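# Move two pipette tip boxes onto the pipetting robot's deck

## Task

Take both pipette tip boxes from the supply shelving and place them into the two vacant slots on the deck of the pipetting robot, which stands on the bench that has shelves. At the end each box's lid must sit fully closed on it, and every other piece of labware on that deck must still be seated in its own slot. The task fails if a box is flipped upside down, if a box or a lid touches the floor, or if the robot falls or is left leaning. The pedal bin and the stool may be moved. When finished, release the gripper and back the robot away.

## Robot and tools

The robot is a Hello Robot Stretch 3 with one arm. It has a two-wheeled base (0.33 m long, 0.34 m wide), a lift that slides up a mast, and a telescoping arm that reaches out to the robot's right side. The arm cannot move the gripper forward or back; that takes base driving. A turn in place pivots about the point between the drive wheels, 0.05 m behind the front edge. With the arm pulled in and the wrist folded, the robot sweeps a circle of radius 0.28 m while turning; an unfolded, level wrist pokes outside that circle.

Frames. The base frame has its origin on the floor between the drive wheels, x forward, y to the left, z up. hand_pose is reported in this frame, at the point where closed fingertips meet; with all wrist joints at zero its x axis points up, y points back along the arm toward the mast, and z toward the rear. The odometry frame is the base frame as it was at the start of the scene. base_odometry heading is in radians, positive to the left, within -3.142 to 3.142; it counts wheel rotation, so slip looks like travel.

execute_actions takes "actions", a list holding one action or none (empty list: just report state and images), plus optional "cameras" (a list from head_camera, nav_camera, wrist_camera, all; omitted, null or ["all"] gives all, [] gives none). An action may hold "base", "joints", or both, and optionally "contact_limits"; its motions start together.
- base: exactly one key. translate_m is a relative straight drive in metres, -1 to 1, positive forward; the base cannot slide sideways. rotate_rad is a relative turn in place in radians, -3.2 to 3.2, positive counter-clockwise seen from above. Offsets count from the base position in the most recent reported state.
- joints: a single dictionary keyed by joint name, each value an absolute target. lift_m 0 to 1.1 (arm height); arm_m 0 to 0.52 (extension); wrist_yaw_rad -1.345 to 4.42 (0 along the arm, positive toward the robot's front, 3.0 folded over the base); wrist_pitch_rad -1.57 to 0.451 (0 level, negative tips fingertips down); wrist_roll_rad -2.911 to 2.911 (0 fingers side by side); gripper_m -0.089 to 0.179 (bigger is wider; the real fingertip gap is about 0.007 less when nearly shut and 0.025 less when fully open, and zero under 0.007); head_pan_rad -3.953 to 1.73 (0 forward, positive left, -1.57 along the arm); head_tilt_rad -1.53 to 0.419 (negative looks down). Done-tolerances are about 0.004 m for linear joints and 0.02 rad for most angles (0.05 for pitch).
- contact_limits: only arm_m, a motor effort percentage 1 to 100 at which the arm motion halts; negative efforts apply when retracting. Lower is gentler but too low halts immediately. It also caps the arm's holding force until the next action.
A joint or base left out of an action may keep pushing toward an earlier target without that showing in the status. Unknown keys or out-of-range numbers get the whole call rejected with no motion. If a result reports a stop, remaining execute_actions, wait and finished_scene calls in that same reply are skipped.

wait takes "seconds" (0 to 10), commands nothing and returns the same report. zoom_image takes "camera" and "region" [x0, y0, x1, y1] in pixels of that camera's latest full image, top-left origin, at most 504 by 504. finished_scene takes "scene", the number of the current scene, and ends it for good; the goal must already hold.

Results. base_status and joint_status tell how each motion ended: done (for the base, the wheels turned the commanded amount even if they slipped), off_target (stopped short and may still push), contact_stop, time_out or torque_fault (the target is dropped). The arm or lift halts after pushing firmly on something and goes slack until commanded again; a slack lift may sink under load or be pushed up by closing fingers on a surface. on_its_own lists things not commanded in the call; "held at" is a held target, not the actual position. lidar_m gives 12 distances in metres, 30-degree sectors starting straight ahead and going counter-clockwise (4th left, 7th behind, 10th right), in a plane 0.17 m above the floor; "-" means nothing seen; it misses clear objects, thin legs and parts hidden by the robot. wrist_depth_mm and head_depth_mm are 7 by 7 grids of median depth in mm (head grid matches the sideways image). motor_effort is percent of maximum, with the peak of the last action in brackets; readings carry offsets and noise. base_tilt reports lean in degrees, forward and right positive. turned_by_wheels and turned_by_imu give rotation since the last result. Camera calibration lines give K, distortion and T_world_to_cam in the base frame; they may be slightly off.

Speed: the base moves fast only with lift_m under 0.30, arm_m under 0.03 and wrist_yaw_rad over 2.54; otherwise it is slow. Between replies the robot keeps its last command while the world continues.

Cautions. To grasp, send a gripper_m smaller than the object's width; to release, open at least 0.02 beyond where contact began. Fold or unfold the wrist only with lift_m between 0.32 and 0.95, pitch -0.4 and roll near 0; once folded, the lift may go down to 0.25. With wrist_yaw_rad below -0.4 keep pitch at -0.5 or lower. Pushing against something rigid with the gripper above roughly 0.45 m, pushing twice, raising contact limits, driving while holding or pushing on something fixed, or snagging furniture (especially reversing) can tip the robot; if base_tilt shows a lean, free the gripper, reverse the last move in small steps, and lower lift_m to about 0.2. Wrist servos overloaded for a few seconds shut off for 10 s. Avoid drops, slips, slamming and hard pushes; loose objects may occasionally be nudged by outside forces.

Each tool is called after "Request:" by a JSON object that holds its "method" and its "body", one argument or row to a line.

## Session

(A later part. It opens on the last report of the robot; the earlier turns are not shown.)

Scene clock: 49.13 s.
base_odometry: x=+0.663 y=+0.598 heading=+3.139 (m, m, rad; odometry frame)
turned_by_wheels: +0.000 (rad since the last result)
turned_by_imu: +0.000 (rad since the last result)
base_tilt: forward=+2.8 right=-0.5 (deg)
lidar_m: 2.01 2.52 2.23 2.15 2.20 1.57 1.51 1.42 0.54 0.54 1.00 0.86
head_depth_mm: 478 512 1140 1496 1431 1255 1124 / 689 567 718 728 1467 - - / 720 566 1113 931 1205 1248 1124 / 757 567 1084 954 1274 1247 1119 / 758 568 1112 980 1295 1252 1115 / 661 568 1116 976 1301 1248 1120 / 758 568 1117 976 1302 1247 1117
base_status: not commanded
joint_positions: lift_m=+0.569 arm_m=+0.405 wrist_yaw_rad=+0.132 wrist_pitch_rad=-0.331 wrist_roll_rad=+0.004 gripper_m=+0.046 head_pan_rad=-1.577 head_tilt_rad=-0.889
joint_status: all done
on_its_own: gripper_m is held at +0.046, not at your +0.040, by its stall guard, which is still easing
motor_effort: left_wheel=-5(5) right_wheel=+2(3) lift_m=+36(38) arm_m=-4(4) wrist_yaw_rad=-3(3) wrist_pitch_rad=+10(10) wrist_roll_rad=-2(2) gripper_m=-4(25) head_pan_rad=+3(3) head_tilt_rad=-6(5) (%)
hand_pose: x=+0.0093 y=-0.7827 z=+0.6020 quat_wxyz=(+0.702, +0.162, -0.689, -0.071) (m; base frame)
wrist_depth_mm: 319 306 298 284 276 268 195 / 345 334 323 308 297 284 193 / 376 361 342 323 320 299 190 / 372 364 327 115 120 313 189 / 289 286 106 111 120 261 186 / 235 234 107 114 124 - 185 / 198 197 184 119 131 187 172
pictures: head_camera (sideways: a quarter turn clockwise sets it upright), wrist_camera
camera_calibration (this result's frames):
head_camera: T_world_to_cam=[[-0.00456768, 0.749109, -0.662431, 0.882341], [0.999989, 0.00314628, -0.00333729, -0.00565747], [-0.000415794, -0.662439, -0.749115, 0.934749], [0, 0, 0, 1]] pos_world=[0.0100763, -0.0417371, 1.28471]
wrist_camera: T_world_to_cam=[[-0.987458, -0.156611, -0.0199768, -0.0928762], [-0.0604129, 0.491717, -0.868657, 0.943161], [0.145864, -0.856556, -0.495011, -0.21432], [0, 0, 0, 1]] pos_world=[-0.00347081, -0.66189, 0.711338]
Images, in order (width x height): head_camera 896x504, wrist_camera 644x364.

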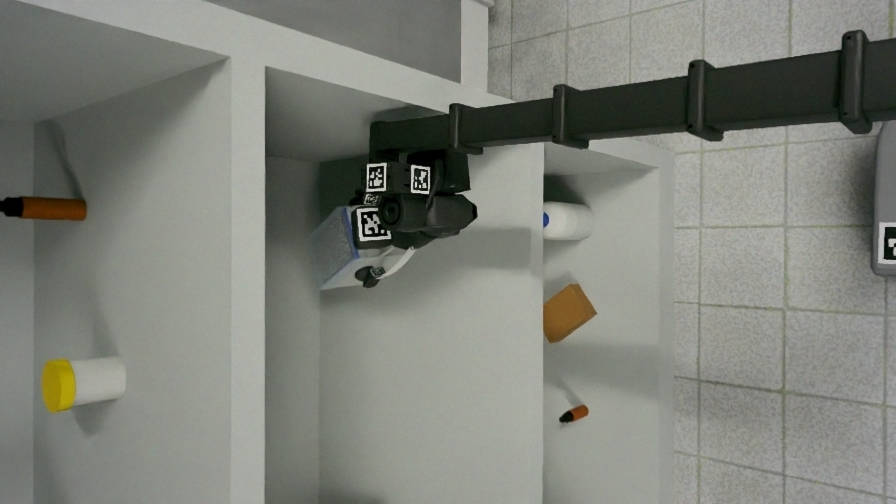

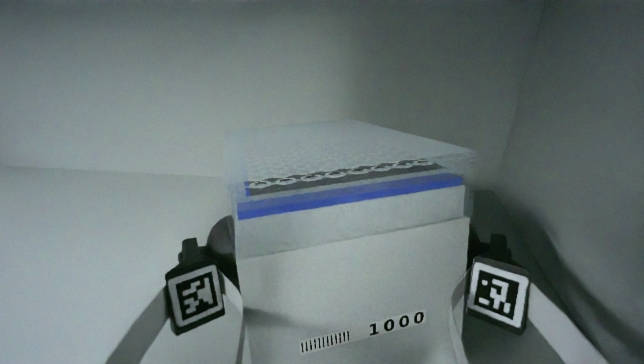

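Request:
{"method": "execute_actions", "body": {
  "actions": [
    {"joints":{"lift_m":0.543,"gripper_m":0.055}}
  ],
  "cameras": []
}}

Request:
{"method": "execute_actions", "body": {
  "actions": [
    {"base":{"translate_m":0.1},"joints":{"arm_m":0.33,"wrist_yaw_rad":0.0}}
  ],
  "cameras": []
}}

Request:
{"method": "execute_actions", "body": {
  "actions": [
    {"joints":{"gripper_m":0.14}}
  ],
  "cameras": []
}}

Request:
{"method": "execute_actions", "body": {
  "actions": [
    {"joints":{"arm_m":0.26,"lift_m":0.495,"wrist_pitch_rad":-0.1}}
  ],
  "cameras": ["head_camera","wrist_camera"]
}}

Scene clock: 55.10 s.
base_odometry: x=+0.663 y=+0.598 heading=+3.139 (m, m, rad; odometry frame)
turned_by_wheels: +0.000 (rad since the last result)
turned_by_imu: +0.000 (rad since the last result)
base_tilt: forward=+3.0 right=-0.4 (deg)
lidar_m: 2.01 2.53 2.25 2.15 2.19 1.57 1.52 1.42 0.54 0.54 0.99 0.86
head_depth_mm: 478 512 1144 1503 1432 1259 1137 / 689 566 716 767 1439 - - / 722 566 1112 - 1205 1248 1125 / 757 568 1085 953 1273 1248 1116 / 756 568 1117 977 1299 1251 1121 / 661 568 1117 977 1296 1253 1122 / 757 568 1120 978 1298 1252 1116
base_status: not commanded
joint_positions: lift_m=+0.544 arm_m=+0.405 wrist_yaw_rad=+0.130 wrist_pitch_rad=-0.323 wrist_roll_rad=+0.004 gripper_m=+0.056 head_pan_rad=-1.577 head_tilt_rad=-0.889
joint_status: all done
motor_effort: left_wheel=-4(4) right_wheel=+3(3) lift_m=+12(32) arm_m=-4(4) wrist_yaw_rad=-1(2) wrist_pitch_rad=+8(10) wrist_roll_rad=-2(2) gripper_m=-20(19) head_pan_rad=+3(3) head_tilt_rad=-6(6) (%)
hand_pose: x=+0.0091 y=-0.7836 z=+0.5782 quat_wxyz=(+0.703, +0.159, -0.690, -0.068) (m; base frame)
wrist_depth_mm: 315 305 296 286 275 267 193 / 340 334 316 309 295 284 192 / 373 356 335 154 310 304 191 / 320 320 285 109 115 283 188 / 250 249 101 105 113 240 186 / 204 203 105 112 124 - 183 / 171 170 160 124 139 162 164
pictures: none
No camera images: the call's "cameras" was empty. Leave "cameras" out to get every camera's image.

Scene clock: 57.17 s.
base_odometry: x=+0.563 y=+0.599 heading=+3.139 (m, m, rad; odometry frame)
turned_by_wheels: +0.000 (rad since the last result)
turned_by_imu: -0.001 (rad since the last result)
base_tilt: forward=+2.8 right=-0.5 (deg)
lidar_m: 1.91 2.44 2.24 2.15 2.21 1.68 1.61 1.42 0.57 0.66 0.85 0.78
head_depth_mm: 719 566 775 822 1381 1261 1136 / 707 566 1079 976 996 - - / 757 567 1106 997 1301 1246 1125 / 722 568 1109 954 1297 1248 1120 / 756 567 1112 975 1295 1253 1121 / 756 567 1113 979 1297 1245 1116 / 691 567 1110 978 1302 1248 1116
base_status: done
joint_positions: lift_m=+0.544 arm_m=+0.330 wrist_yaw_rad=-0.003 wrist_pitch_rad=-0.322 wrist_roll_rad=+0.004 gripper_m=+0.056 head_pan_rad=-1.577 head_tilt_rad=-0.889
joint_status: all done
motor_effort: left_wheel=-6(6) right_wheel=+4(7) lift_m=+12(12) arm_m=-5(9) wrist_yaw_rad=+3(12) wrist_pitch_rad=+8(8) wrist_roll_rad=-2(2) gripper_m=-20(18) head_pan_rad=+4(4) head_tilt_rad=-6(5) (%)
hand_pose: x=-0.0222 y=-0.7106 z=+0.5782 quat_wxyz=(+0.697, +0.113, -0.699, -0.115) (m; base frame)
wrist_depth_mm: 348 347 346 347 350 340 260 / 370 375 366 373 374 363 263 / 395 390 386 155 388 376 263 / 323 323 286 109 115 313 265 / 251 248 100 104 113 240 238 / 204 204 105 112 124 - 198 / 172 171 160 124 139 163 167
pictures: none
No camera images: the call's "cameras" was empty. Leave "cameras" out to get every camera's image.

Scene clock: 58.50 s.
base_odometry: x=+0.563 y=+0.599 heading=+3.139 (m, m, rad; odometry frame)
turned_by_wheels: +0.000 (rad since the last result)
turned_by_imu: +0.000 (rad since the last result)
base_tilt: forward=+2.9 right=-0.6 (deg)
lidar_m: 1.91 2.44 2.24 2.15 2.22 1.67 1.61 1.42 0.57 0.66 0.85 0.78
head_depth_mm: 718 566 774 820 1379 1251 1134 / 707 566 1082 976 993 - - / 755 567 1109 1003 1297 1245 1127 / 722 568 1111 953 1303 1248 1115 / 756 568 1112 976 1294 1250 1118 / 756 567 1111 977 1300 1248 1116 / 689 567 1110 974 1299 1249 1115
base_status: not commanded
joint_positions: lift_m=+0.544 arm_m=+0.330 wrist_yaw_rad=-0.002 wrist_pitch_rad=-0.320 wrist_roll_rad=+0.004 gripper_m=+0.140 head_pan_rad=-1.577 head_tilt_rad=-0.889
joint_status: all done
motor_effort: left_wheel=-5(6) right_wheel=+4(4) lift_m=+12(12) arm_m=-5(5) wrist_yaw_rad=+2(3) wrist_pitch_rad=+7(8) wrist_roll_rad=-2(2) gripper_m=+1(82) head_pan_rad=+3(3) head_tilt_rad=-6(6) (%)
hand_pose: x=-0.0220 y=-0.7109 z=+0.5789 quat_wxyz=(+0.697, +0.112, -0.699, -0.114) (m; base frame)
wrist_depth_mm: 347 346 343 352 348 345 260 / 374 371 367 369 368 365 264 / 396 396 386 161 385 379 265 / 329 326 148 114 115 312 264 / 251 258 226 105 113 241 241 / 204 208 149 111 123 194 198 / 179 166 166 124 140 166 168
pictures: none
No camera images: the call's "cameras" was empty. Leave "cameras" out to get every camera's image.

Scene clock: 60.20 s.
base_odometry: x=+0.563 y=+0.599 heading=+3.139 (m, m, rad; odometry frame)
turned_by_wheels: +0.000 (rad since the last result)
turned_by_imu: +0.000 (rad since the last result)
base_tilt: forward=+2.9 right=-0.4 (deg)
lidar_m: 1.92 2.44 2.25 2.15 2.22 1.68 1.61 1.42 0.57 0.66 0.85 0.78
head_depth_mm: 719 566 774 822 1377 1262 1121 / 707 567 1080 971 1060 1256 - / 754 567 1106 952 - 1250 1123 / 723 566 1110 953 1303 1248 1117 / 757 568 1109 977 1294 1254 1118 / 756 567 1114 979 1301 1251 1117 / 691 567 1114 976 1300 1249 1121
base_status: not commanded
joint_positions: lift_m=+0.496 arm_m=+0.260 wrist_yaw_rad=-0.001 wrist_pitch_rad=-0.121 wrist_roll_rad=+0.004 gripper_m=+0.140 head_pan_rad=-1.577 head_tilt_rad=-0.889
joint_status: all done
motor_effort: left_wheel=-5(5) right_wheel=+4(4) lift_m=+12(18) arm_m=-5(4) wrist_yaw_rad=+1(2) wrist_pitch_rad=+7(9) wrist_roll_rad=-2(2) gripper_m=+0(1) head_pan_rad=+4(3) head_tilt_rad=-6(5) (%)
hand_pose: x=-0.0218 y=-0.6567 z=+0.5795 quat_wxyz=(+0.705, +0.042, -0.707, -0.043) (m; base frame)
wrist_depth_mm: 417 413 410 414 412 399 264 / 439 433 433 427 434 396 263 / 449 452 452 200 445 394 267 / 447 438 393 161 174 372 266 / 290 300 285 169 182 301 254 / 216 226 213 177 192 209 209 / 179 164 170 168 167 165 166
pictures: head_camera (sideways: a quarter turn clockwise sets it upright), wrist_camera
camera_calibration (this result's frames):
head_camera: T_world_to_cam=[[-0.00456749, 0.74911, -0.66243, 0.882339], [0.999989, 0.00314605, -0.00333727, -0.00565749], [-0.000415943, -0.662438, -0.749117, 0.934751], [0, 0, 0, 1]] pos_world=[0.0100763, -0.0417371, 1.28471]
wrist_camera: T_world_to_cam=[[-0.99951, -0.0279042, -0.0141964, -0.0234208], [0.0050722, 0.303128, -0.952937, 0.78622], [0.0308943, -0.952541, -0.302837, -0.289959], [0, 0, 0, 1]] pos_world=[-0.0184391, -0.515176, 0.661075]
Images, in order (width x height): head_camera 896x504, wrist_camera 644x364.

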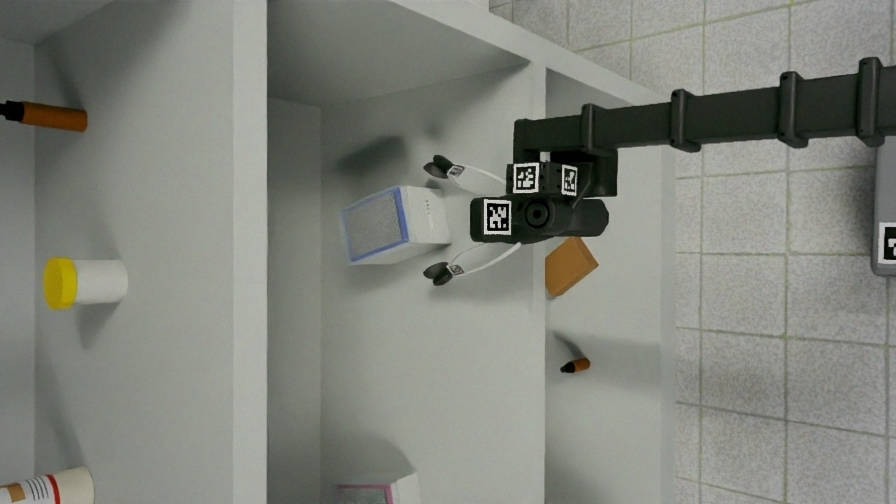

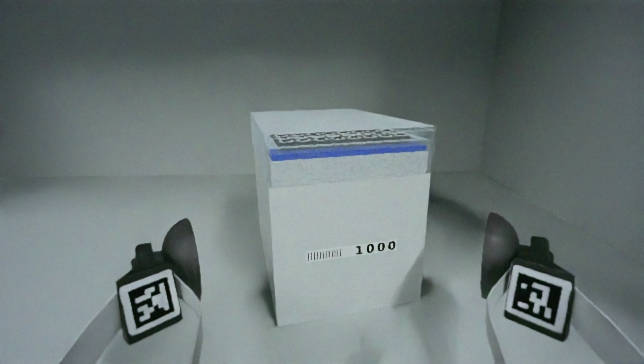

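Request:
{"method": "execute_actions", "body": {
  "actions": [
    {"base":{"translate_m":-0.065},"joints":{"wrist_yaw_rad":0.28,"gripper_m":0.16}}
  ],
  "cameras": []
}}

Request:
{"method": "execute_actions", "body": {
  "actions": [
    {"joints":{"arm_m":0.325}}
  ],
  "cameras": ["head_camera","wrist_camera"]
}}

Scene clock: 63.70 s.
base_odometry: x=+0.628 y=+0.598 heading=+3.139 (m, m, rad; odometry frame)
turned_by_wheels: +0.000 (rad since the last result)
turned_by_imu: +0.000 (rad since the last result)
base_tilt: forward=+3.0 right=-0.5 (deg)
lidar_m: 1.98 2.49 2.25 2.15 2.22 1.60 1.55 1.42 0.55 0.65 0.73 0.83
head_depth_mm: 583 544 621 1446 1441 1255 1120 / 732 566 873 874 1358 1264 - / 709 567 1110 975 1264 1247 1127 / 755 567 1118 953 1301 1249 1115 / 723 568 1110 975 1301 1251 1117 / 757 568 1114 979 1300 1249 1117 / 755 567 1114 977 1300 1252 1120
base_status: done
joint_positions: lift_m=+0.496 arm_m=+0.260 wrist_yaw_rad=+0.278 wrist_pitch_rad=-0.121 wrist_roll_rad=+0.004 gripper_m=+0.160 head_pan_rad=-1.577 head_tilt_rad=-0.889
joint_status: all done
motor_effort: left_wheel=-4(11) right_wheel=+2(4) lift_m=+12(12) arm_m=-4(4) wrist_yaw_rad=+2(3) wrist_pitch_rad=+7(7) wrist_roll_rad=-2(2) gripper_m=+0(77) head_pan_rad=+3(3) head_tilt_rad=-6(6) (%)
hand_pose: x=+0.0475 y=-0.6471 z=+0.5795 quat_wxyz=(+0.704, +0.140, -0.694, +0.055) (m; base frame)
wrist_depth_mm: 547 509 476 435 402 384 354 / 571 534 501 463 424 403 364 / 578 571 517 256 198 408 357 / 401 437 435 172 171 412 344 / 291 309 285 182 178 279 275 / 215 - 213 192 189 210 218 / 178 163 170 170 167 168 160
pictures: none
No camera images: the call's "cameras" was empty. Leave "cameras" out to get every camera's image.

Scene clock: 65.33 s.
base_odometry: x=+0.628 y=+0.598 heading=+3.139 (m, m, rad; odometry frame)
turned_by_wheels: +0.000 (rad since the last result)
turned_by_imu: +0.000 (rad since the last result)
base_tilt: forward=+2.9 right=-0.6 (deg)
lidar_m: 1.98 2.49 2.25 2.15 2.22 1.60 1.55 1.42 0.55 0.65 0.74 0.83
head_depth_mm: 581 544 621 1444 1436 1252 1116 / 733 567 873 873 1355 1265 - / 709 567 1111 1000 1298 1247 1125 / 756 567 1111 932 1296 1246 1116 / 722 568 1115 953 1302 1250 1117 / 755 569 1110 975 1299 1251 1115 / 755 568 1116 978 1298 1252 1121
base_status: not commanded
joint_positions: lift_m=+0.496 arm_m=+0.325 wrist_yaw_rad=+0.279 wrist_pitch_rad=-0.120 wrist_roll_rad=+0.004 gripper_m=+0.160 head_pan_rad=-1.577 head_tilt_rad=-0.889
joint_status: all done
motor_effort: left_wheel=-4(4) right_wheel=+3(3) lift_m=+12(12) arm_m=+3(3) wrist_yaw_rad=+1(2) wrist_pitch_rad=+7(7) wrist_roll_rad=-2(2) gripper_m=+1(1) head_pan_rad=+3(3) head_tilt_rad=-6(6) (%)
hand_pose: x=+0.0477 y=-0.7115 z=+0.5796 quat_wxyz=(+0.704, +0.140, -0.694, +0.055) (m; base frame)
wrist_depth_mm: 483 449 406 379 348 327 313 / 508 464 427 395 362 339 321 / 540 491 449 201 374 350 330 / 402 442 359 111 111 364 342 / 290 309 116 113 113 279 277 / 215 - 122 119 118 210 217 / 179 164 157 125 124 166 160
pictures: head_camera (sideways: a quarter turn clockwise sets it upright), wrist_camera
camera_calibration (this result's frames):
head_camera: T_world_to_cam=[[-0.00456758, 0.74911, -0.662429, 0.882339], [0.999989, 0.00314617, -0.00333727, -0.00565749], [-0.000415864, -0.662438, -0.749117, 0.934751], [0, 0, 0, 1]] pos_world=[0.0100763, -0.0417371, 1.28471]
wrist_camera: T_world_to_cam=[[-0.952889, -0.302987, -0.014183, -0.153431], [-0.0787599, 0.292313, -0.953074, 0.798973], [0.292914, -0.907057, -0.302405, -0.32466], [0, 0, 0, 1]] pos_world=[0.0118213, -0.574523, 0.661125]
Images, in order (width x height): head_camera 896x504, wrist_camera 644x364.

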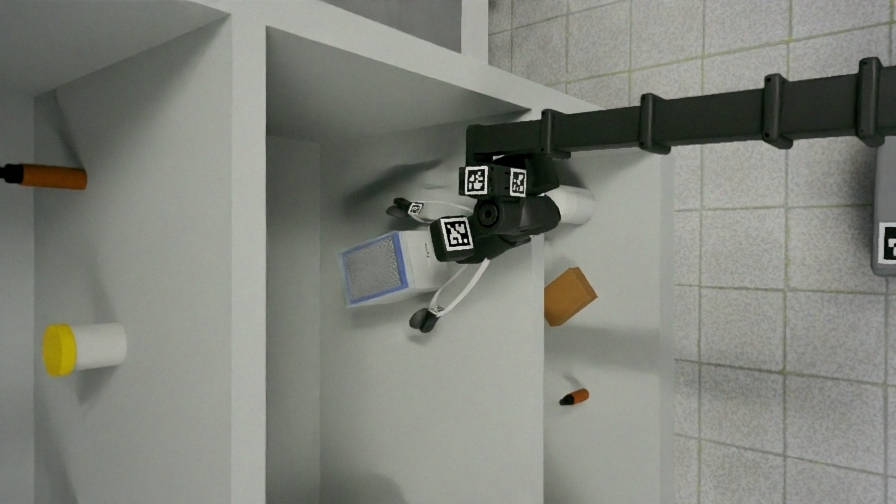

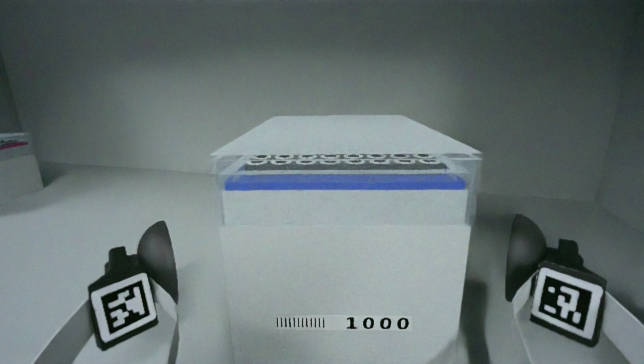

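Request:
{"method": "execute_actions", "body": {
  "actions": [
    {"joints":{"arm_m":0.333,"gripper_m":0.056}}
  ],
  "cameras": ["wrist_camera"]
}}

Request:
{"method": "execute_actions", "body": {
  "actions": [
    {"joints":{"lift_m":0.52}}
  ],
  "cameras": ["head_camera","wrist_camera"]
}}

Scene clock: 71.03 s.
base_odometry: x=+0.628 y=+0.598 heading=+3.139 (m, m, rad; odometry frame)
turned_by_wheels: +0.000 (rad since the last result)
turned_by_imu: +0.000 (rad since the last result)
base_tilt: forward=+2.7 right=-0.5 (deg)
lidar_m: 1.98 2.49 2.24 2.15 2.22 1.61 1.55 1.42 0.55 0.65 0.73 0.83
head_depth_mm: 583 544 620 1448 1436 1262 1119 / 732 566 874 873 1357 1272 - / 710 568 1112 1002 1290 1251 1126 / 757 566 1108 932 1300 1247 1115 / 723 568 1109 966 1296 1251 1117 / 756 568 1110 976 1299 1251 1121 / 755 567 1113 976 1300 1249 1118
base_status: not commanded
joint_positions: lift_m=+0.496 arm_m=+0.333 wrist_yaw_rad=+0.280 wrist_pitch_rad=-0.120 wrist_roll_rad=+0.004 gripper_m=+0.057 head_pan_rad=-1.577 head_tilt_rad=-0.889
joint_status: all done
motor_effort: left_wheel=-4(4) right_wheel=+3(3) lift_m=+12(11) arm_m=+4(3) wrist_yaw_rad=+0(3) wrist_pitch_rad=+7(7) wrist_roll_rad=-2(2) gripper_m=-15(90) head_pan_rad=+3(3) head_tilt_rad=-6(6) (%)
hand_pose: x=+0.0481 y=-0.7194 z=+0.5796 quat_wxyz=(+0.704, +0.141, -0.694, +0.056) (m; base frame)
wrist_depth_mm: 474 434 402 371 343 324 307 / 505 462 417 388 358 333 312 / 530 478 445 201 369 343 325 / 405 439 362 118 117 357 334 / 289 290 122 120 119 295 275 / 216 215 126 126 125 - 207 / 171 169 156 133 132 160 166
pictures: wrist_camera
camera_calibration (this result's frames):
wrist_camera: T_world_to_cam=[[-0.952376, -0.304596, -0.0141878, -0.156607], [-0.0792485, 0.292178, -0.953075, 0.801233], [0.294448, -0.906561, -0.302402, -0.331637], [0, 0, 0, 1]] pos_world=[0.0119982, -0.582454, 0.661126]
Images, in order (width x height): wrist_camera 644x364.

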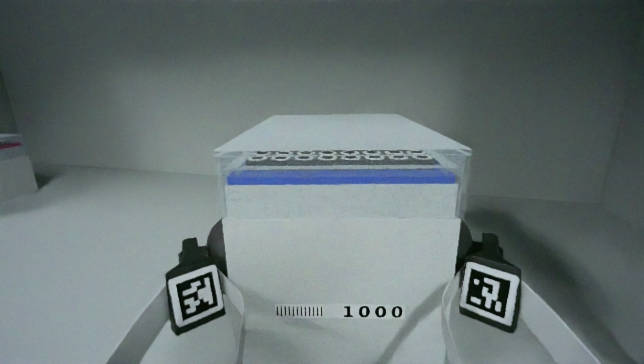

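Scene clock: 72.03 s.
base_odometry: x=+0.628 y=+0.598 heading=+3.139 (m, m, rad; odometry frame)
turned_by_wheels: +0.000 (rad since the last result)
turned_by_imu: +0.000 (rad since the last result)
base_tilt: forward=+2.8 right=-0.5 (deg)
lidar_m: 1.99 2.49 2.24 2.15 2.22 1.61 1.55 1.42 0.55 0.65 0.73 0.83
head_depth_mm: 583 544 620 1446 1430 1256 1117 / 734 566 875 871 1374 - - / 708 567 1116 1027 1281 1251 1123 / 753 566 1113 934 1298 1252 1116 / 721 568 1111 966 1300 1251 1121 / 755 567 1111 979 1302 1255 1115 / 756 567 1113 977 1297 1254 1119
base_status: not commanded
joint_positions: lift_m=+0.519 arm_m=+0.333 wrist_yaw_rad=+0.280 wrist_pitch_rad=-0.134 wrist_roll_rad=+0.004 gripper_m=+0.057 head_pan_rad=-1.577 head_tilt_rad=-0.889
joint_status: all done
motor_effort: left_wheel=-4(4) right_wheel=+3(3) lift_m=+36(38) arm_m=+3(4) wrist_yaw_rad=-1(1) wrist_pitch_rad=+11(12) wrist_roll_rad=-2(2) gripper_m=-16(16) head_pan_rad=+3(4) head_tilt_rad=-5(5) (%)
hand_pose: x=+0.0479 y=-0.7187 z=+0.5999 quat_wxyz=(+0.704, +0.146, -0.693, +0.051) (m; base frame)
wrist_depth_mm: 480 434 403 368 347 322 305 / 497 460 423 387 356 332 313 / 526 487 445 396 371 351 323 / 452 491 408 124 123 364 338 / 333 329 125 124 123 335 298 / 246 247 127 126 126 - 240 / 198 196 181 130 129 185 196
pictures: head_camera (sideways: a quarter turn clockwise sets it upright), wrist_camera
camera_calibration (this result's frames):
head_camera: T_world_to_cam=[[-0.0045674, 0.74911, -0.662429, 0.882339], [0.999989, 0.00314593, -0.00333727, -0.0056575], [-0.000416021, -0.662438, -0.749117, 0.934751], [0, 0, 0, 1]] pos_world=[0.0100763, -0.0417371, 1.28471]
wrist_camera: T_world_to_cam=[[-0.952431, -0.304406, -0.0145962, -0.15592], [-0.0829632, 0.305067, -0.94871, 0.827134], [0.293246, -0.90237, -0.315809, -0.313668], [0, 0, 0, 1]] pos_world=[0.0121005, -0.582838, 0.683376]
Images, in order (width x height): head_camera 896x504, wrist_camera 644x364.

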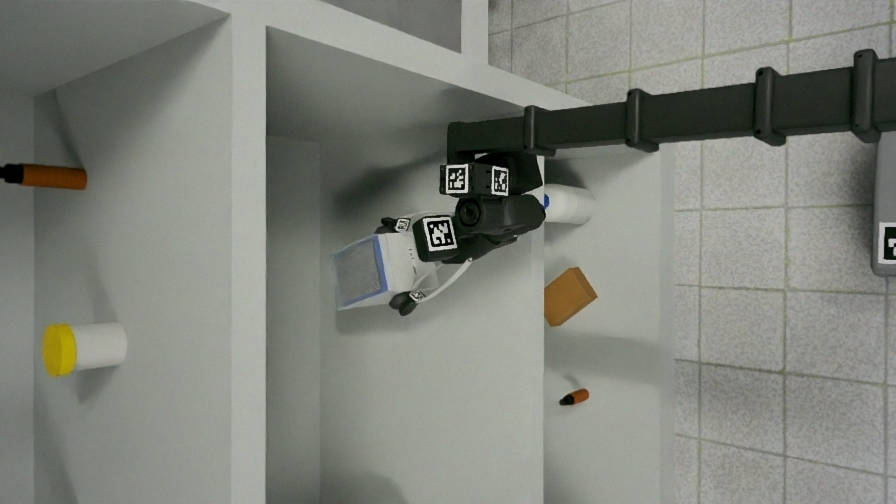

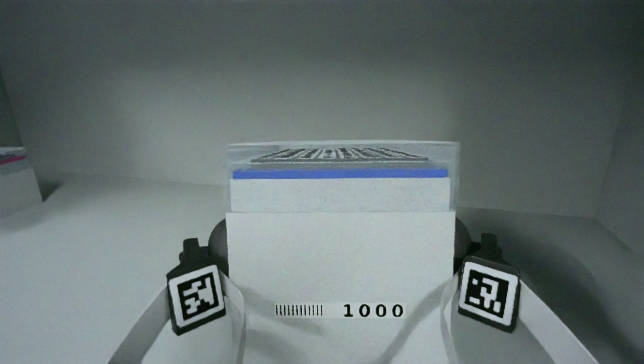

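Request:
{"method": "execute_actions", "body": {
  "actions": [
    {"joints":{"lift_m":0.493}}
  ],
  "cameras": []
}}

Request:
{"method": "execute_actions", "body": {
  "actions": [
    {"joints":{"gripper_m":0.044}}
  ],
  "cameras": []
}}

Request:
{"method": "execute_actions", "body": {
  "actions": [
    {"joints":{"lift_m":0.53}}
  ],
  "cameras": ["wrist_camera"]
}}

Scene clock: 77.60 s.
base_odometry: x=+0.628 y=+0.598 heading=+3.139 (m, m, rad; odometry frame)
turned_by_wheels: +0.000 (rad since the last result)
turned_by_imu: +0.000 (rad since the last result)
base_tilt: forward=+2.9 right=-0.5 (deg)
lidar_m: 1.98 2.50 2.24 2.15 2.21 1.61 1.54 1.42 0.55 0.65 0.73 0.82
head_depth_mm: 584 544 620 1443 1445 1257 1117 / 732 567 873 873 1357 1269 - / 709 568 1114 1001 1284 1249 1126 / 756 567 1112 933 1299 1257 1117 / 723 569 1109 966 1301 1253 1120 / 757 567 1112 976 1299 1248 1116 / 756 567 1114 978 1301 1248 1121
base_status: not commanded
joint_positions: lift_m=+0.494 arm_m=+0.333 wrist_yaw_rad=+0.280 wrist_pitch_rad=-0.113 wrist_roll_rad=+0.004 gripper_m=+0.057 head_pan_rad=-1.577 head_tilt_rad=-0.889
joint_status: all done
motor_effort: left_wheel=-4(4) right_wheel=+3(3) lift_m=+11(33) arm_m=+3(3) wrist_yaw_rad=-1(1) wrist_pitch_rad=+5(11) wrist_roll_rad=-2(2) gripper_m=-16(16) head_pan_rad=+3(3) head_tilt_rad=-6(6) (%)
hand_pose: x=+0.0482 y=-0.7198 z=+0.5794 quat_wxyz=(+0.704, +0.139, -0.695, +0.058) (m; base frame)
wrist_depth_mm: 474 440 402 369 342 327 299 / 501 454 418 385 358 332 315 / 522 484 445 204 366 348 328 / 409 448 363 119 118 354 337 / 292 291 122 121 120 300 277 / 215 215 127 127 126 - 209 / 171 170 157 133 134 160 170
pictures: none
No camera images: the call's "cameras" was empty. Leave "cameras" out to get every camera's image.

Scene clock: 78.20 s.
base_odometry: x=+0.628 y=+0.598 heading=+3.139 (m, m, rad; odometry frame)
turned_by_wheels: +0.000 (rad since the last result)
turned_by_imu: +0.000 (rad since the last result)
base_tilt: forward=+2.9 right=-0.4 (deg)
lidar_m: 1.98 2.50 2.25 2.14 2.21 1.60 1.55 1.42 0.55 0.65 0.73 0.83
head_depth_mm: 584 544 622 1446 1435 1258 1114 / 733 566 872 871 1356 1268 - / 709 567 1111 1001 1286 1250 1128 / 757 567 1114 932 1294 1249 1119 / 722 567 1111 963 1301 1250 1121 / 757 569 1113 975 1301 1249 1115 / 757 568 1118 978 1306 1251 1120
base_status: not commanded
joint_positions: lift_m=+0.494 arm_m=+0.333 wrist_yaw_rad=+0.280 wrist_pitch_rad=-0.113 wrist_roll_rad=+0.004 gripper_m=+0.045 head_pan_rad=-1.577 head_tilt_rad=-0.889
joint_status: all done
motor_effort: left_wheel=-4(5) right_wheel=+3(3) lift_m=+11(11) arm_m=+3(4) wrist_yaw_rad=-1(1) wrist_pitch_rad=+5(5) wrist_roll_rad=-2(2) gripper_m=-20(68) head_pan_rad=+3(3) head_tilt_rad=-5(6) (%)
hand_pose: x=+0.0482 y=-0.7198 z=+0.5794 quat_wxyz=(+0.704, +0.139, -0.695, +0.058) (m; base frame)
wrist_depth_mm: 475 436 401 374 343 322 301 / 504 459 416 387 364 337 313 / 536 482 446 204 366 347 325 / 407 453 363 119 119 359 335 / 293 288 122 121 120 299 279 / 214 217 127 127 126 - 208 / 171 170 156 133 133 160 170
pictures: none
No camera images: the call's "cameras" was empty. Leave "cameras" out to get every camera's image.

Scene clock: 79.33 s.
base_odometry: x=+0.628 y=+0.598 heading=+3.139 (m, m, rad; odometry frame)
turned_by_wheels: +0.000 (rad since the last result)
turned_by_imu: +0.000 (rad since the last result)
base_tilt: forward=+2.9 right=-0.5 (deg)
lidar_m: 1.98 2.48 2.25 2.15 2.21 1.61 1.55 1.41 0.55 0.65 0.73 0.83
head_depth_mm: 583 544 620 1440 1440 1256 1117 / 733 567 874 824 1384 - - / 709 567 1108 1026 1267 1249 1127 / 756 567 1113 931 1296 1248 1113 / 723 568 1114 978 1298 1251 1119 / 757 567 1113 978 1301 1253 1118 / 756 568 1115 978 1298 1252 1115
base_status: not commanded
joint_positions: lift_m=+0.529 arm_m=+0.333 wrist_yaw_rad=+0.280 wrist_pitch_rad=-0.137 wrist_roll_rad=+0.004 gripper_m=+0.048 head_pan_rad=-1.577 head_tilt_rad=-0.889
joint_status: all done
motor_effort: left_wheel=-4(4) right_wheel=+3(3) lift_m=+35(38) arm_m=+3(3) wrist_yaw_rad=-1(1) wrist_pitch_rad=+12(12) wrist_roll_rad=-2(2) gripper_m=-19(21) head_pan_rad=+4(4) head_tilt_rad=-6(6) (%)
hand_pose: x=+0.0478 y=-0.7185 z=+0.6092 quat_wxyz=(+0.704, +0.147, -0.693, +0.050) (m; base frame)
wrist_depth_mm: 468 438 397 366 343 326 304 / 491 458 419 386 363 332 316 / 531 488 443 408 373 349 328 / 496 483 430 127 126 363 336 / 352 349 127 126 126 346 316 / 262 261 128 128 126 266 252 / 208 208 193 129 128 197 204
pictures: wrist_camera
camera_calibration (this result's frames):
wrist_camera: T_world_to_cam=[[-0.952443, -0.304364, -0.0146815, -0.155701], [-0.0837489, 0.307791, -0.947761, 0.837281], [0.292983, -0.901458, -0.318643, -0.308195], [0, 0, 0, 1]] pos_world=[0.0121214, -0.582922, 0.693051]
Images, in order (width x height): wrist_camera 644x364.

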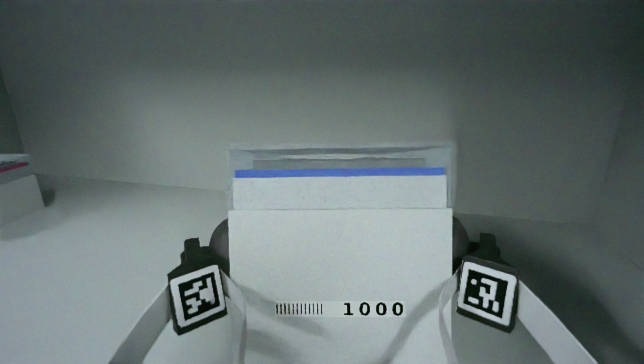

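Request:
{"method": "execute_actions", "body": {
  "actions": [
    {"base":{"translate_m":0.07},"joints":{"lift_m":0.496,"arm_m":0.2,"wrist_yaw_rad":0}}
  ],
  "cameras": []
}}

Request:
{"method": "execute_actions", "body": {
  "actions": [
    {"joints":{"gripper_m":0.15}}
  ],
  "cameras": []
}}

Request:
{"method": "execute_actions", "body": {
  "actions": [
    {"joints":{"lift_m":0.72}}
  ],
  "cameras": []
}}

Request:
{"method": "execute_actions", "body": {
  "actions": [
    {"joints":{"wrist_pitch_rad":-0.95,"arm_m":0.32}}
  ]
}}

Scene clock: 91.17 s.
base_odometry: x=+0.558 y=+0.599 heading=+3.139 (m, m, rad; odometry frame)
turned_by_wheels: +0.000 (rad since the last result)
turned_by_imu: -0.001 (rad since the last result)
base_tilt: forward=+2.8 right=-0.6 (deg)
lidar_m: 1.91 2.44 2.25 2.15 2.22 1.68 1.62 1.42 0.57 0.66 0.71 0.77
head_depth_mm: 718 567 787 792 1386 1261 1120 / 710 566 1081 975 1039 1256 - / 755 567 1109 933 889 1233 1125 / 723 568 1113 944 1297 1253 1118 / 756 567 1111 976 1298 1247 1118 / 756 567 1112 979 1299 1248 1117 / 691 568 1111 979 1299 1246 1116
base_status: done
joint_positions: lift_m=+0.497 arm_m=+0.200 wrist_yaw_rad=-0.003 wrist_pitch_rad=-0.120 wrist_roll_rad=+0.004 gripper_m=+0.048 head_pan_rad=-1.577 head_tilt_rad=-0.889
joint_status: all done
motor_effort: left_wheel=-4(7) right_wheel=+2(7) lift_m=+12(29) arm_m=-5(5) wrist_yaw_rad=+2(12) wrist_pitch_rad=+7(12) wrist_roll_rad=-1(1) gripper_m=-18(18) head_pan_rad=+2(3) head_tilt_rad=-6(6) (%)
hand_pose: x=-0.0221 y=-0.5968 z=+0.5807 quat_wxyz=(+0.705, +0.042, -0.707, -0.044) (m; base frame)
wrist_depth_mm: 470 474 467 467 469 408 275 / 484 491 481 479 487 410 275 / 516 513 512 209 503 415 275 / 456 444 364 120 119 385 274 / 294 291 124 121 121 302 264 / 218 216 128 127 127 222 210 / 174 172 158 134 134 163 168
pictures: none
No camera images: the call's "cameras" was empty. Leave "cameras" out to get every camera's image.

Scene clock: 92.67 s.
base_odometry: x=+0.558 y=+0.599 heading=+3.139 (m, m, rad; odometry frame)
turned_by_wheels: +0.000 (rad since the last result)
turned_by_imu: +0.000 (rad since the last result)
base_tilt: forward=+3.0 right=-0.5 (deg)
lidar_m: 1.91 2.44 2.25 2.15 2.22 1.69 1.62 1.42 0.57 0.66 0.71 0.77
head_depth_mm: 721 566 789 793 1385 1257 1116 / 709 567 1081 974 1044 1255 - / 756 567 1110 933 892 1233 1125 / 722 567 1108 942 1296 1248 1119 / 756 567 1112 977 1299 1247 1116 / 756 568 1112 976 1299 1251 1119 / 690 568 1112 980 1300 1253 1111
base_status: not commanded
joint_positions: lift_m=+0.497 arm_m=+0.200 wrist_yaw_rad=-0.002 wrist_pitch_rad=-0.121 wrist_roll_rad=+0.004 gripper_m=+0.150 head_pan_rad=-1.577 head_tilt_rad=-0.889
joint_status: all done
motor_effort: left_wheel=-5(5) right_wheel=+2(3) lift_m=+12(12) arm_m=-4(5) wrist_yaw_rad=+2(2) wrist_pitch_rad=+7(8) wrist_roll_rad=-2(2) gripper_m=+1(81) head_pan_rad=+4(4) head_tilt_rad=-6(6) (%)
hand_pose: x=-0.0220 y=-0.5967 z=+0.5805 quat_wxyz=(+0.705, +0.042, -0.707, -0.044) (m; base frame)
wrist_depth_mm: 474 470 472 463 467 407 273 / 493 496 489 494 484 406 274 / 504 511 525 211 507 409 272 / 450 443 362 120 120 385 273 / 291 315 125 122 121 301 264 / 217 - 194 128 128 210 215 / 180 166 158 135 135 169 162
pictures: none
No camera images: the call's "cameras" was empty. Leave "cameras" out to get every camera's image.

Scene clock: 95.53 s.
base_odometry: x=+0.558 y=+0.599 heading=+3.139 (m, m, rad; odometry frame)
turned_by_wheels: +0.000 (rad since the last result)
turned_by_imu: +0.000 (rad since the last result)
base_tilt: forward=+3.0 right=-0.5 (deg)
lidar_m: 1.90 2.44 2.25 2.15 2.21 1.68 1.62 1.42 0.57 0.66 0.71 0.77
head_depth_mm: 720 566 789 788 1430 - - / 711 567 1084 - 1283 1248 1116 / 756 566 1125 - 1291 1246 1127 / 721 567 1108 953 1298 1248 1119 / 757 568 1111 976 1302 1250 1116 / 755 569 1112 976 1297 1250 1119 / 691 567 1108 977 1297 1249 1122
base_status: not commanded
joint_positions: lift_m=+0.719 arm_m=+0.200 wrist_yaw_rad=-0.002 wrist_pitch_rad=-0.120 wrist_roll_rad=+0.004 gripper_m=+0.150 head_pan_rad=-1.577 head_tilt_rad=-0.889
joint_status: all done
motor_effort: left_wheel=-4(4) right_wheel=+3(3) lift_m=+35(37) arm_m=-4(4) wrist_yaw_rad=+2(2) wrist_pitch_rad=+7(7) wrist_roll_rad=-2(1) gripper_m=+1(0) head_pan_rad=+3(3) head_tilt_rad=-5(6) (%)
hand_pose: x=-0.0220 y=-0.5967 z=+0.8036 quat_wxyz=(+0.705, +0.042, -0.707, -0.043) (m; base frame)
wrist_depth_mm: 429 433 443 450 465 385 273 / 487 490 498 478 495 405 273 / 511 508 509 510 508 411 274 / 542 536 537 532 542 411 274 / 556 558 556 565 565 440 273 / 582 - 580 586 572 489 258 / 452 454 469 465 463 427 291
pictures: none
No camera images: the call's "cameras" was empty. Leave "cameras" out to get every camera's image.

Scene clock: 97.67 s.
base_odometry: x=+0.558 y=+0.599 heading=+3.139 (m, m, rad; odometry frame)
turned_by_wheels: +0.000 (rad since the last result)
turned_by_imu: +0.000 (rad since the last result)
base_tilt: forward=+2.9 right=-0.5 (deg)
lidar_m: 1.91 2.44 2.25 2.15 2.22 1.68 1.62 1.41 0.58 0.66 0.71 0.77
head_depth_mm: 719 565 789 788 1453 - - / 709 567 1036 954 1273 1247 1117 / 755 567 1110 920 1273 1249 1129 / 720 567 1114 943 1296 1250 1119 / 755 567 1111 976 1301 1249 1118 / 755 567 1112 978 1298 1250 1120 / 691 569 1111 974 1299 1250 1114
base_status: not commanded
joint_positions: lift_m=+0.719 arm_m=+0.320 wrist_yaw_rad=-0.001 wrist_pitch_rad=-0.956 wrist_roll_rad=+0.004 gripper_m=+0.150 head_pan_rad=-1.577 head_tilt_rad=-0.889
joint_status: all done
motor_effort: left_wheel=-5(5) right_wheel=+3(3) lift_m=+35(35) arm_m=+3(6) wrist_yaw_rad=+1(2) wrist_pitch_rad=+2(7) wrist_roll_rad=-2(2) gripper_m=+0(0) head_pan_rad=+3(4) head_tilt_rad=-6(6) (%)
hand_pose: x=-0.0218 y=-0.5928 z=+0.6349 quat_wxyz=(+0.626, +0.324, -0.629, -0.327) (m; base frame)
wrist_depth_mm: 380 379 379 368 367 354 270 / 347 345 343 339 336 331 271 / 320 313 309 196 304 306 272 / 295 290 291 181 280 282 274 / 273 273 269 169 257 267 260 / 255 - 249 159 161 248 246 / 242 237 237 234 232 232 228
pictures: head_camera (sideways: a quarter turn clockwise sets it upright), nav_camera (sideways: a quarter turn counterclockwise sets it upright), wrist_camera
camera_calibration (this result's frames):
head_camera: T_world_to_cam=[[-0.00456756, 0.749114, -0.662425, 0.882333], [0.999989, 0.00314619, -0.00333722, -0.00565756], [-0.000415839, -0.662434, -0.749121, 0.934756], [0, 0, 0, 1]] pos_world=[0.0100763, -0.041737, 1.28471]
nav_camera: T_world_to_cam=[[-0.0295238, -0.782585, 0.621843, -0.768983], [-0.999531, 0.0180546, -0.024734, 0.0870408], [0.00812931, -0.622282, -0.782751, 0.974284], [0, 0, 0, 1]] pos_world=[0.0563765, 0.00291302, 1.24296]
wrist_camera: T_world_to_cam=[[-0.999495, -0.00708574, -0.0309787, 0.00217466], [0.00639749, 0.910003, -0.414553, 0.837576], [0.0311281, -0.414541, -0.909498, 0.491827], [0, 0, 0, 1]] pos_world=[-0.0184945, -0.558298, 0.794602]
Images, in order (width x height): head_camera 896x504, nav_camera 672x504, wrist_camera 644x364.

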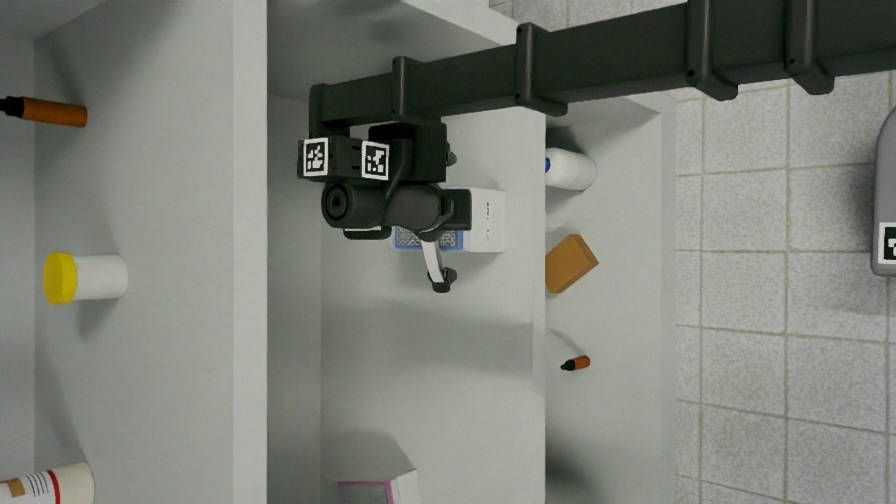

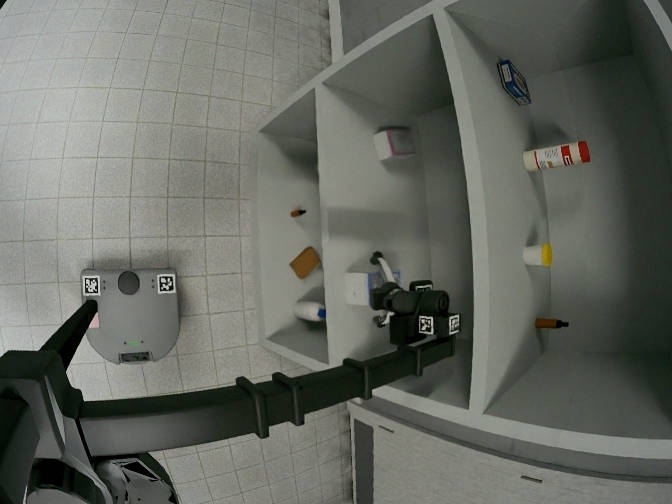

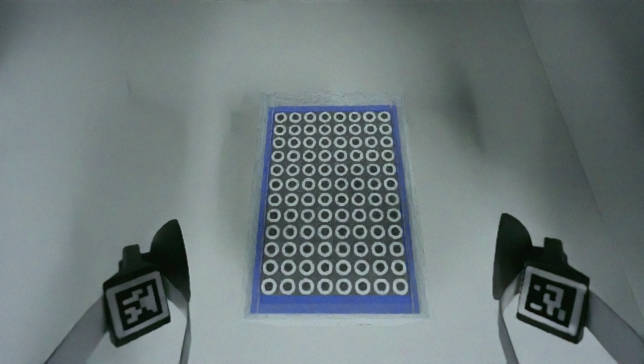

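Request:
{"method": "execute_actions", "body": {
  "actions": [
    {"joints":{"lift_m":0.688,"arm_m":0.356}}
  ],
  "cameras": []
}}

Request:
{"method": "execute_actions", "body": {
  "actions": [
    {"joints":{"gripper_m":0.052}}
  ],
  "cameras": ["wrist_camera","head_camera"]
}}

Request:
{"method": "execute_actions", "body": {
  "actions": [
    {"joints":{"lift_m":0.702}}
  ],
  "cameras": ["wrist_camera"]
}}

Scene clock: 101.23 s.
base_odometry: x=+0.558 y=+0.599 heading=+3.139 (m, m, rad; odometry frame)
turned_by_wheels: +0.000 (rad since the last result)
turned_by_imu: +0.000 (rad since the last result)
base_tilt: forward=+2.9 right=-0.4 (deg)
lidar_m: 1.91 2.44 2.25 2.15 2.22 1.68 1.61 1.42 0.57 0.66 0.71 0.77
head_depth_mm: 721 566 787 790 1409 - - / 710 567 1037 - 1284 1246 1117 / 756 567 1105 913 1275 1251 1129 / 722 567 1108 932 1297 1249 1113 / 757 567 1112 978 1298 1254 1118 / 758 567 1111 976 1296 1247 1123 / 691 568 1110 978 1294 1252 1121
base_status: not commanded
joint_positions: lift_m=+0.689 arm_m=+0.356 wrist_yaw_rad=-0.001 wrist_pitch_rad=-0.957 wrist_roll_rad=+0.004 gripper_m=+0.150 head_pan_rad=-1.577 head_tilt_rad=-0.889
joint_status: all done
motor_effort: left_wheel=-4(4) right_wheel=+3(3) lift_m=+12(34) arm_m=+3(4) wrist_yaw_rad=+1(1) wrist_pitch_rad=+3(3) wrist_roll_rad=-1(2) gripper_m=+1(0) head_pan_rad=+3(3) head_tilt_rad=-6(6) (%)
hand_pose: x=-0.0218 y=-0.6286 z=+0.6039 quat_wxyz=(+0.626, +0.325, -0.629, -0.327) (m; base frame)
wrist_depth_mm: 335 333 327 324 325 322 270 / 307 301 301 299 292 291 269 / 280 277 278 163 271 269 261 / 255 258 251 147 151 251 248 / 240 241 232 136 139 235 232 / 227 - 216 129 129 219 219 / 213 208 124 121 121 204 202
pictures: none
No camera images: the call's "cameras" was empty. Leave "cameras" out to get every camera's image.

Scene clock: 102.70 s.
base_odometry: x=+0.558 y=+0.599 heading=+3.139 (m, m, rad; odometry frame)
turned_by_wheels: +0.000 (rad since the last result)
turned_by_imu: +0.000 (rad since the last result)
base_tilt: forward=+2.8 right=-0.5 (deg)
lidar_m: 1.91 2.45 2.25 2.15 2.22 1.69 1.62 1.42 0.57 0.66 0.71 0.77
head_depth_mm: 720 566 790 791 1408 - - / 709 567 1039 - 1287 1244 1115 / 755 567 1108 910 1274 1250 1125 / 724 567 1111 930 1298 1249 1116 / 757 567 1111 977 1299 1252 1117 / 755 567 1113 978 1299 1248 1120 / 691 568 1112 978 1302 1252 1120
base_status: not commanded
joint_positions: lift_m=+0.689 arm_m=+0.356 wrist_yaw_rad=+0.003 wrist_pitch_rad=-0.955 wrist_roll_rad=+0.004 gripper_m=+0.053 head_pan_rad=-1.577 head_tilt_rad=-0.889
joint_status: all done
motor_effort: left_wheel=-2(5) right_wheel=+0(3) lift_m=+12(12) arm_m=+3(3) wrist_yaw_rad=-4(4) wrist_pitch_rad=+2(3) wrist_roll_rad=-1(2) gripper_m=-22(96) head_pan_rad=+4(3) head_tilt_rad=-6(6) (%)
hand_pose: x=-0.0213 y=-0.6290 z=+0.6042 quat_wxyz=(+0.627, +0.325, -0.628, -0.325) (m; base frame)
wrist_depth_mm: 335 334 334 329 329 321 269 / 307 306 302 297 296 294 271 / 283 281 280 165 267 273 263 / 259 258 255 147 152 252 249 / 242 243 233 138 139 238 233 / 227 225 133 129 129 - 219 / 214 210 205 121 121 205 206
pictures: head_camera (sideways: a quarter turn clockwise sets it upright), wrist_camera
camera_calibration (this result's frames):
head_camera: T_world_to_cam=[[-0.00456743, 0.749121, -0.662417, 0.882323], [0.999989, 0.00314611, -0.00333712, -0.00565768], [-0.000415872, -0.662426, -0.749128, 0.934765], [0, 0, 0, 1]] pos_world=[0.0100763, -0.0417368, 1.28471]
wrist_camera: T_world_to_cam=[[-0.999457, -0.0111957, -0.0309805, -0.00109278], [0.00268303, 0.909682, -0.415298, 0.857911], [0.032832, -0.415155, -0.909158, 0.44827], [0, 0, 0, 1]] pos_world=[-0.0181116, -0.594336, 0.763803]
Images, in order (width x height): head_camera 896x504, wrist_camera 644x364.

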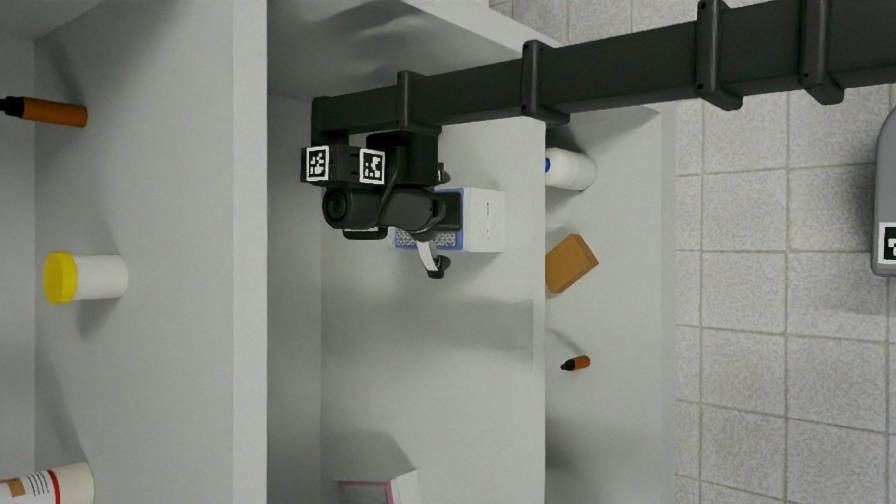

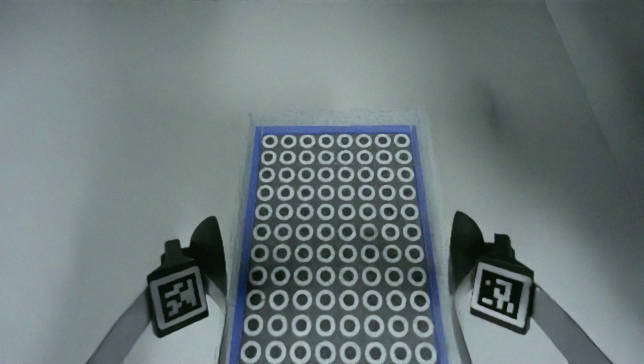

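Scene clock: 103.80 s.
base_odometry: x=+0.558 y=+0.599 heading=+3.139 (m, m, rad; odometry frame)
turned_by_wheels: +0.000 (rad since the last result)
turned_by_imu: +0.000 (rad since the last result)
base_tilt: forward=+3.0 right=-0.4 (deg)
lidar_m: 1.91 2.44 2.25 2.15 2.22 1.68 1.62 1.42 0.57 0.66 0.70 0.77
head_depth_mm: 720 565 787 790 1437 - - / 708 567 991 953 1277 1238 1115 / 754 567 1112 932 1269 1247 1128 / 719 567 1113 942 1301 1251 1114 / 753 567 1116 976 1298 1245 1115 / 755 567 1111 978 1303 1246 1117 / 690 567 1112 978 1295 1247 1120
base_status: not commanded
joint_positions: lift_m=+0.701 arm_m=+0.356 wrist_yaw_rad=+0.002 wrist_pitch_rad=-0.958 wrist_roll_rad=+0.004 gripper_m=+0.059 head_pan_rad=-1.577 head_tilt_rad=-0.889
joint_status: all done
on_its_own: gripper_m is held at +0.058, not at your +0.052, by its stall guard, which is still easing
motor_effort: left_wheel=-4(4) right_wheel=+2(3) lift_m=+35(38) arm_m=+2(4) wrist_yaw_rad=-3(4) wrist_pitch_rad=+3(3) wrist_roll_rad=-2(2) gripper_m=-9(23) head_pan_rad=+3(3) head_tilt_rad=-6(6) (%)
hand_pose: x=-0.0213 y=-0.6285 z=+0.6167 quat_wxyz=(+0.627, +0.326, -0.628, -0.326) (m; base frame)
wrist_depth_mm: 355 351 348 340 337 338 271 / 322 319 317 313 314 309 272 / 294 293 290 288 284 284 272 / 273 271 271 162 166 264 256 / 252 253 247 150 152 248 242 / 237 236 148 140 142 - 230 / 222 220 216 132 132 215 216
pictures: wrist_camera
camera_calibration (this result's frames):
wrist_camera: T_world_to_cam=[[-0.999462, -0.0107072, -0.0309931, -0.000439111], [0.00305028, 0.910728, -0.412996, 0.86191], [0.0326484, -0.412868, -0.910205, 0.461972], [0, 0, 0, 1]] pos_world=[-0.0181506, -0.594236, 0.77644]
Images, in order (width x height): wrist_camera 644x364.

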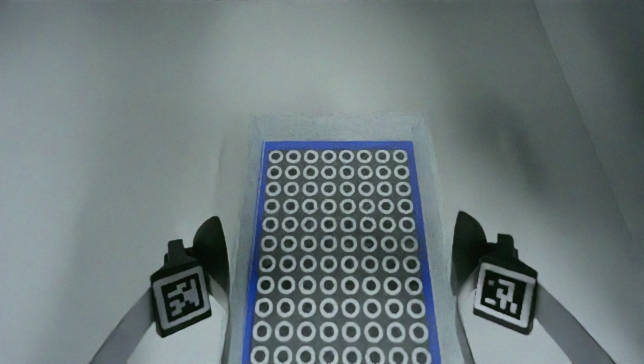

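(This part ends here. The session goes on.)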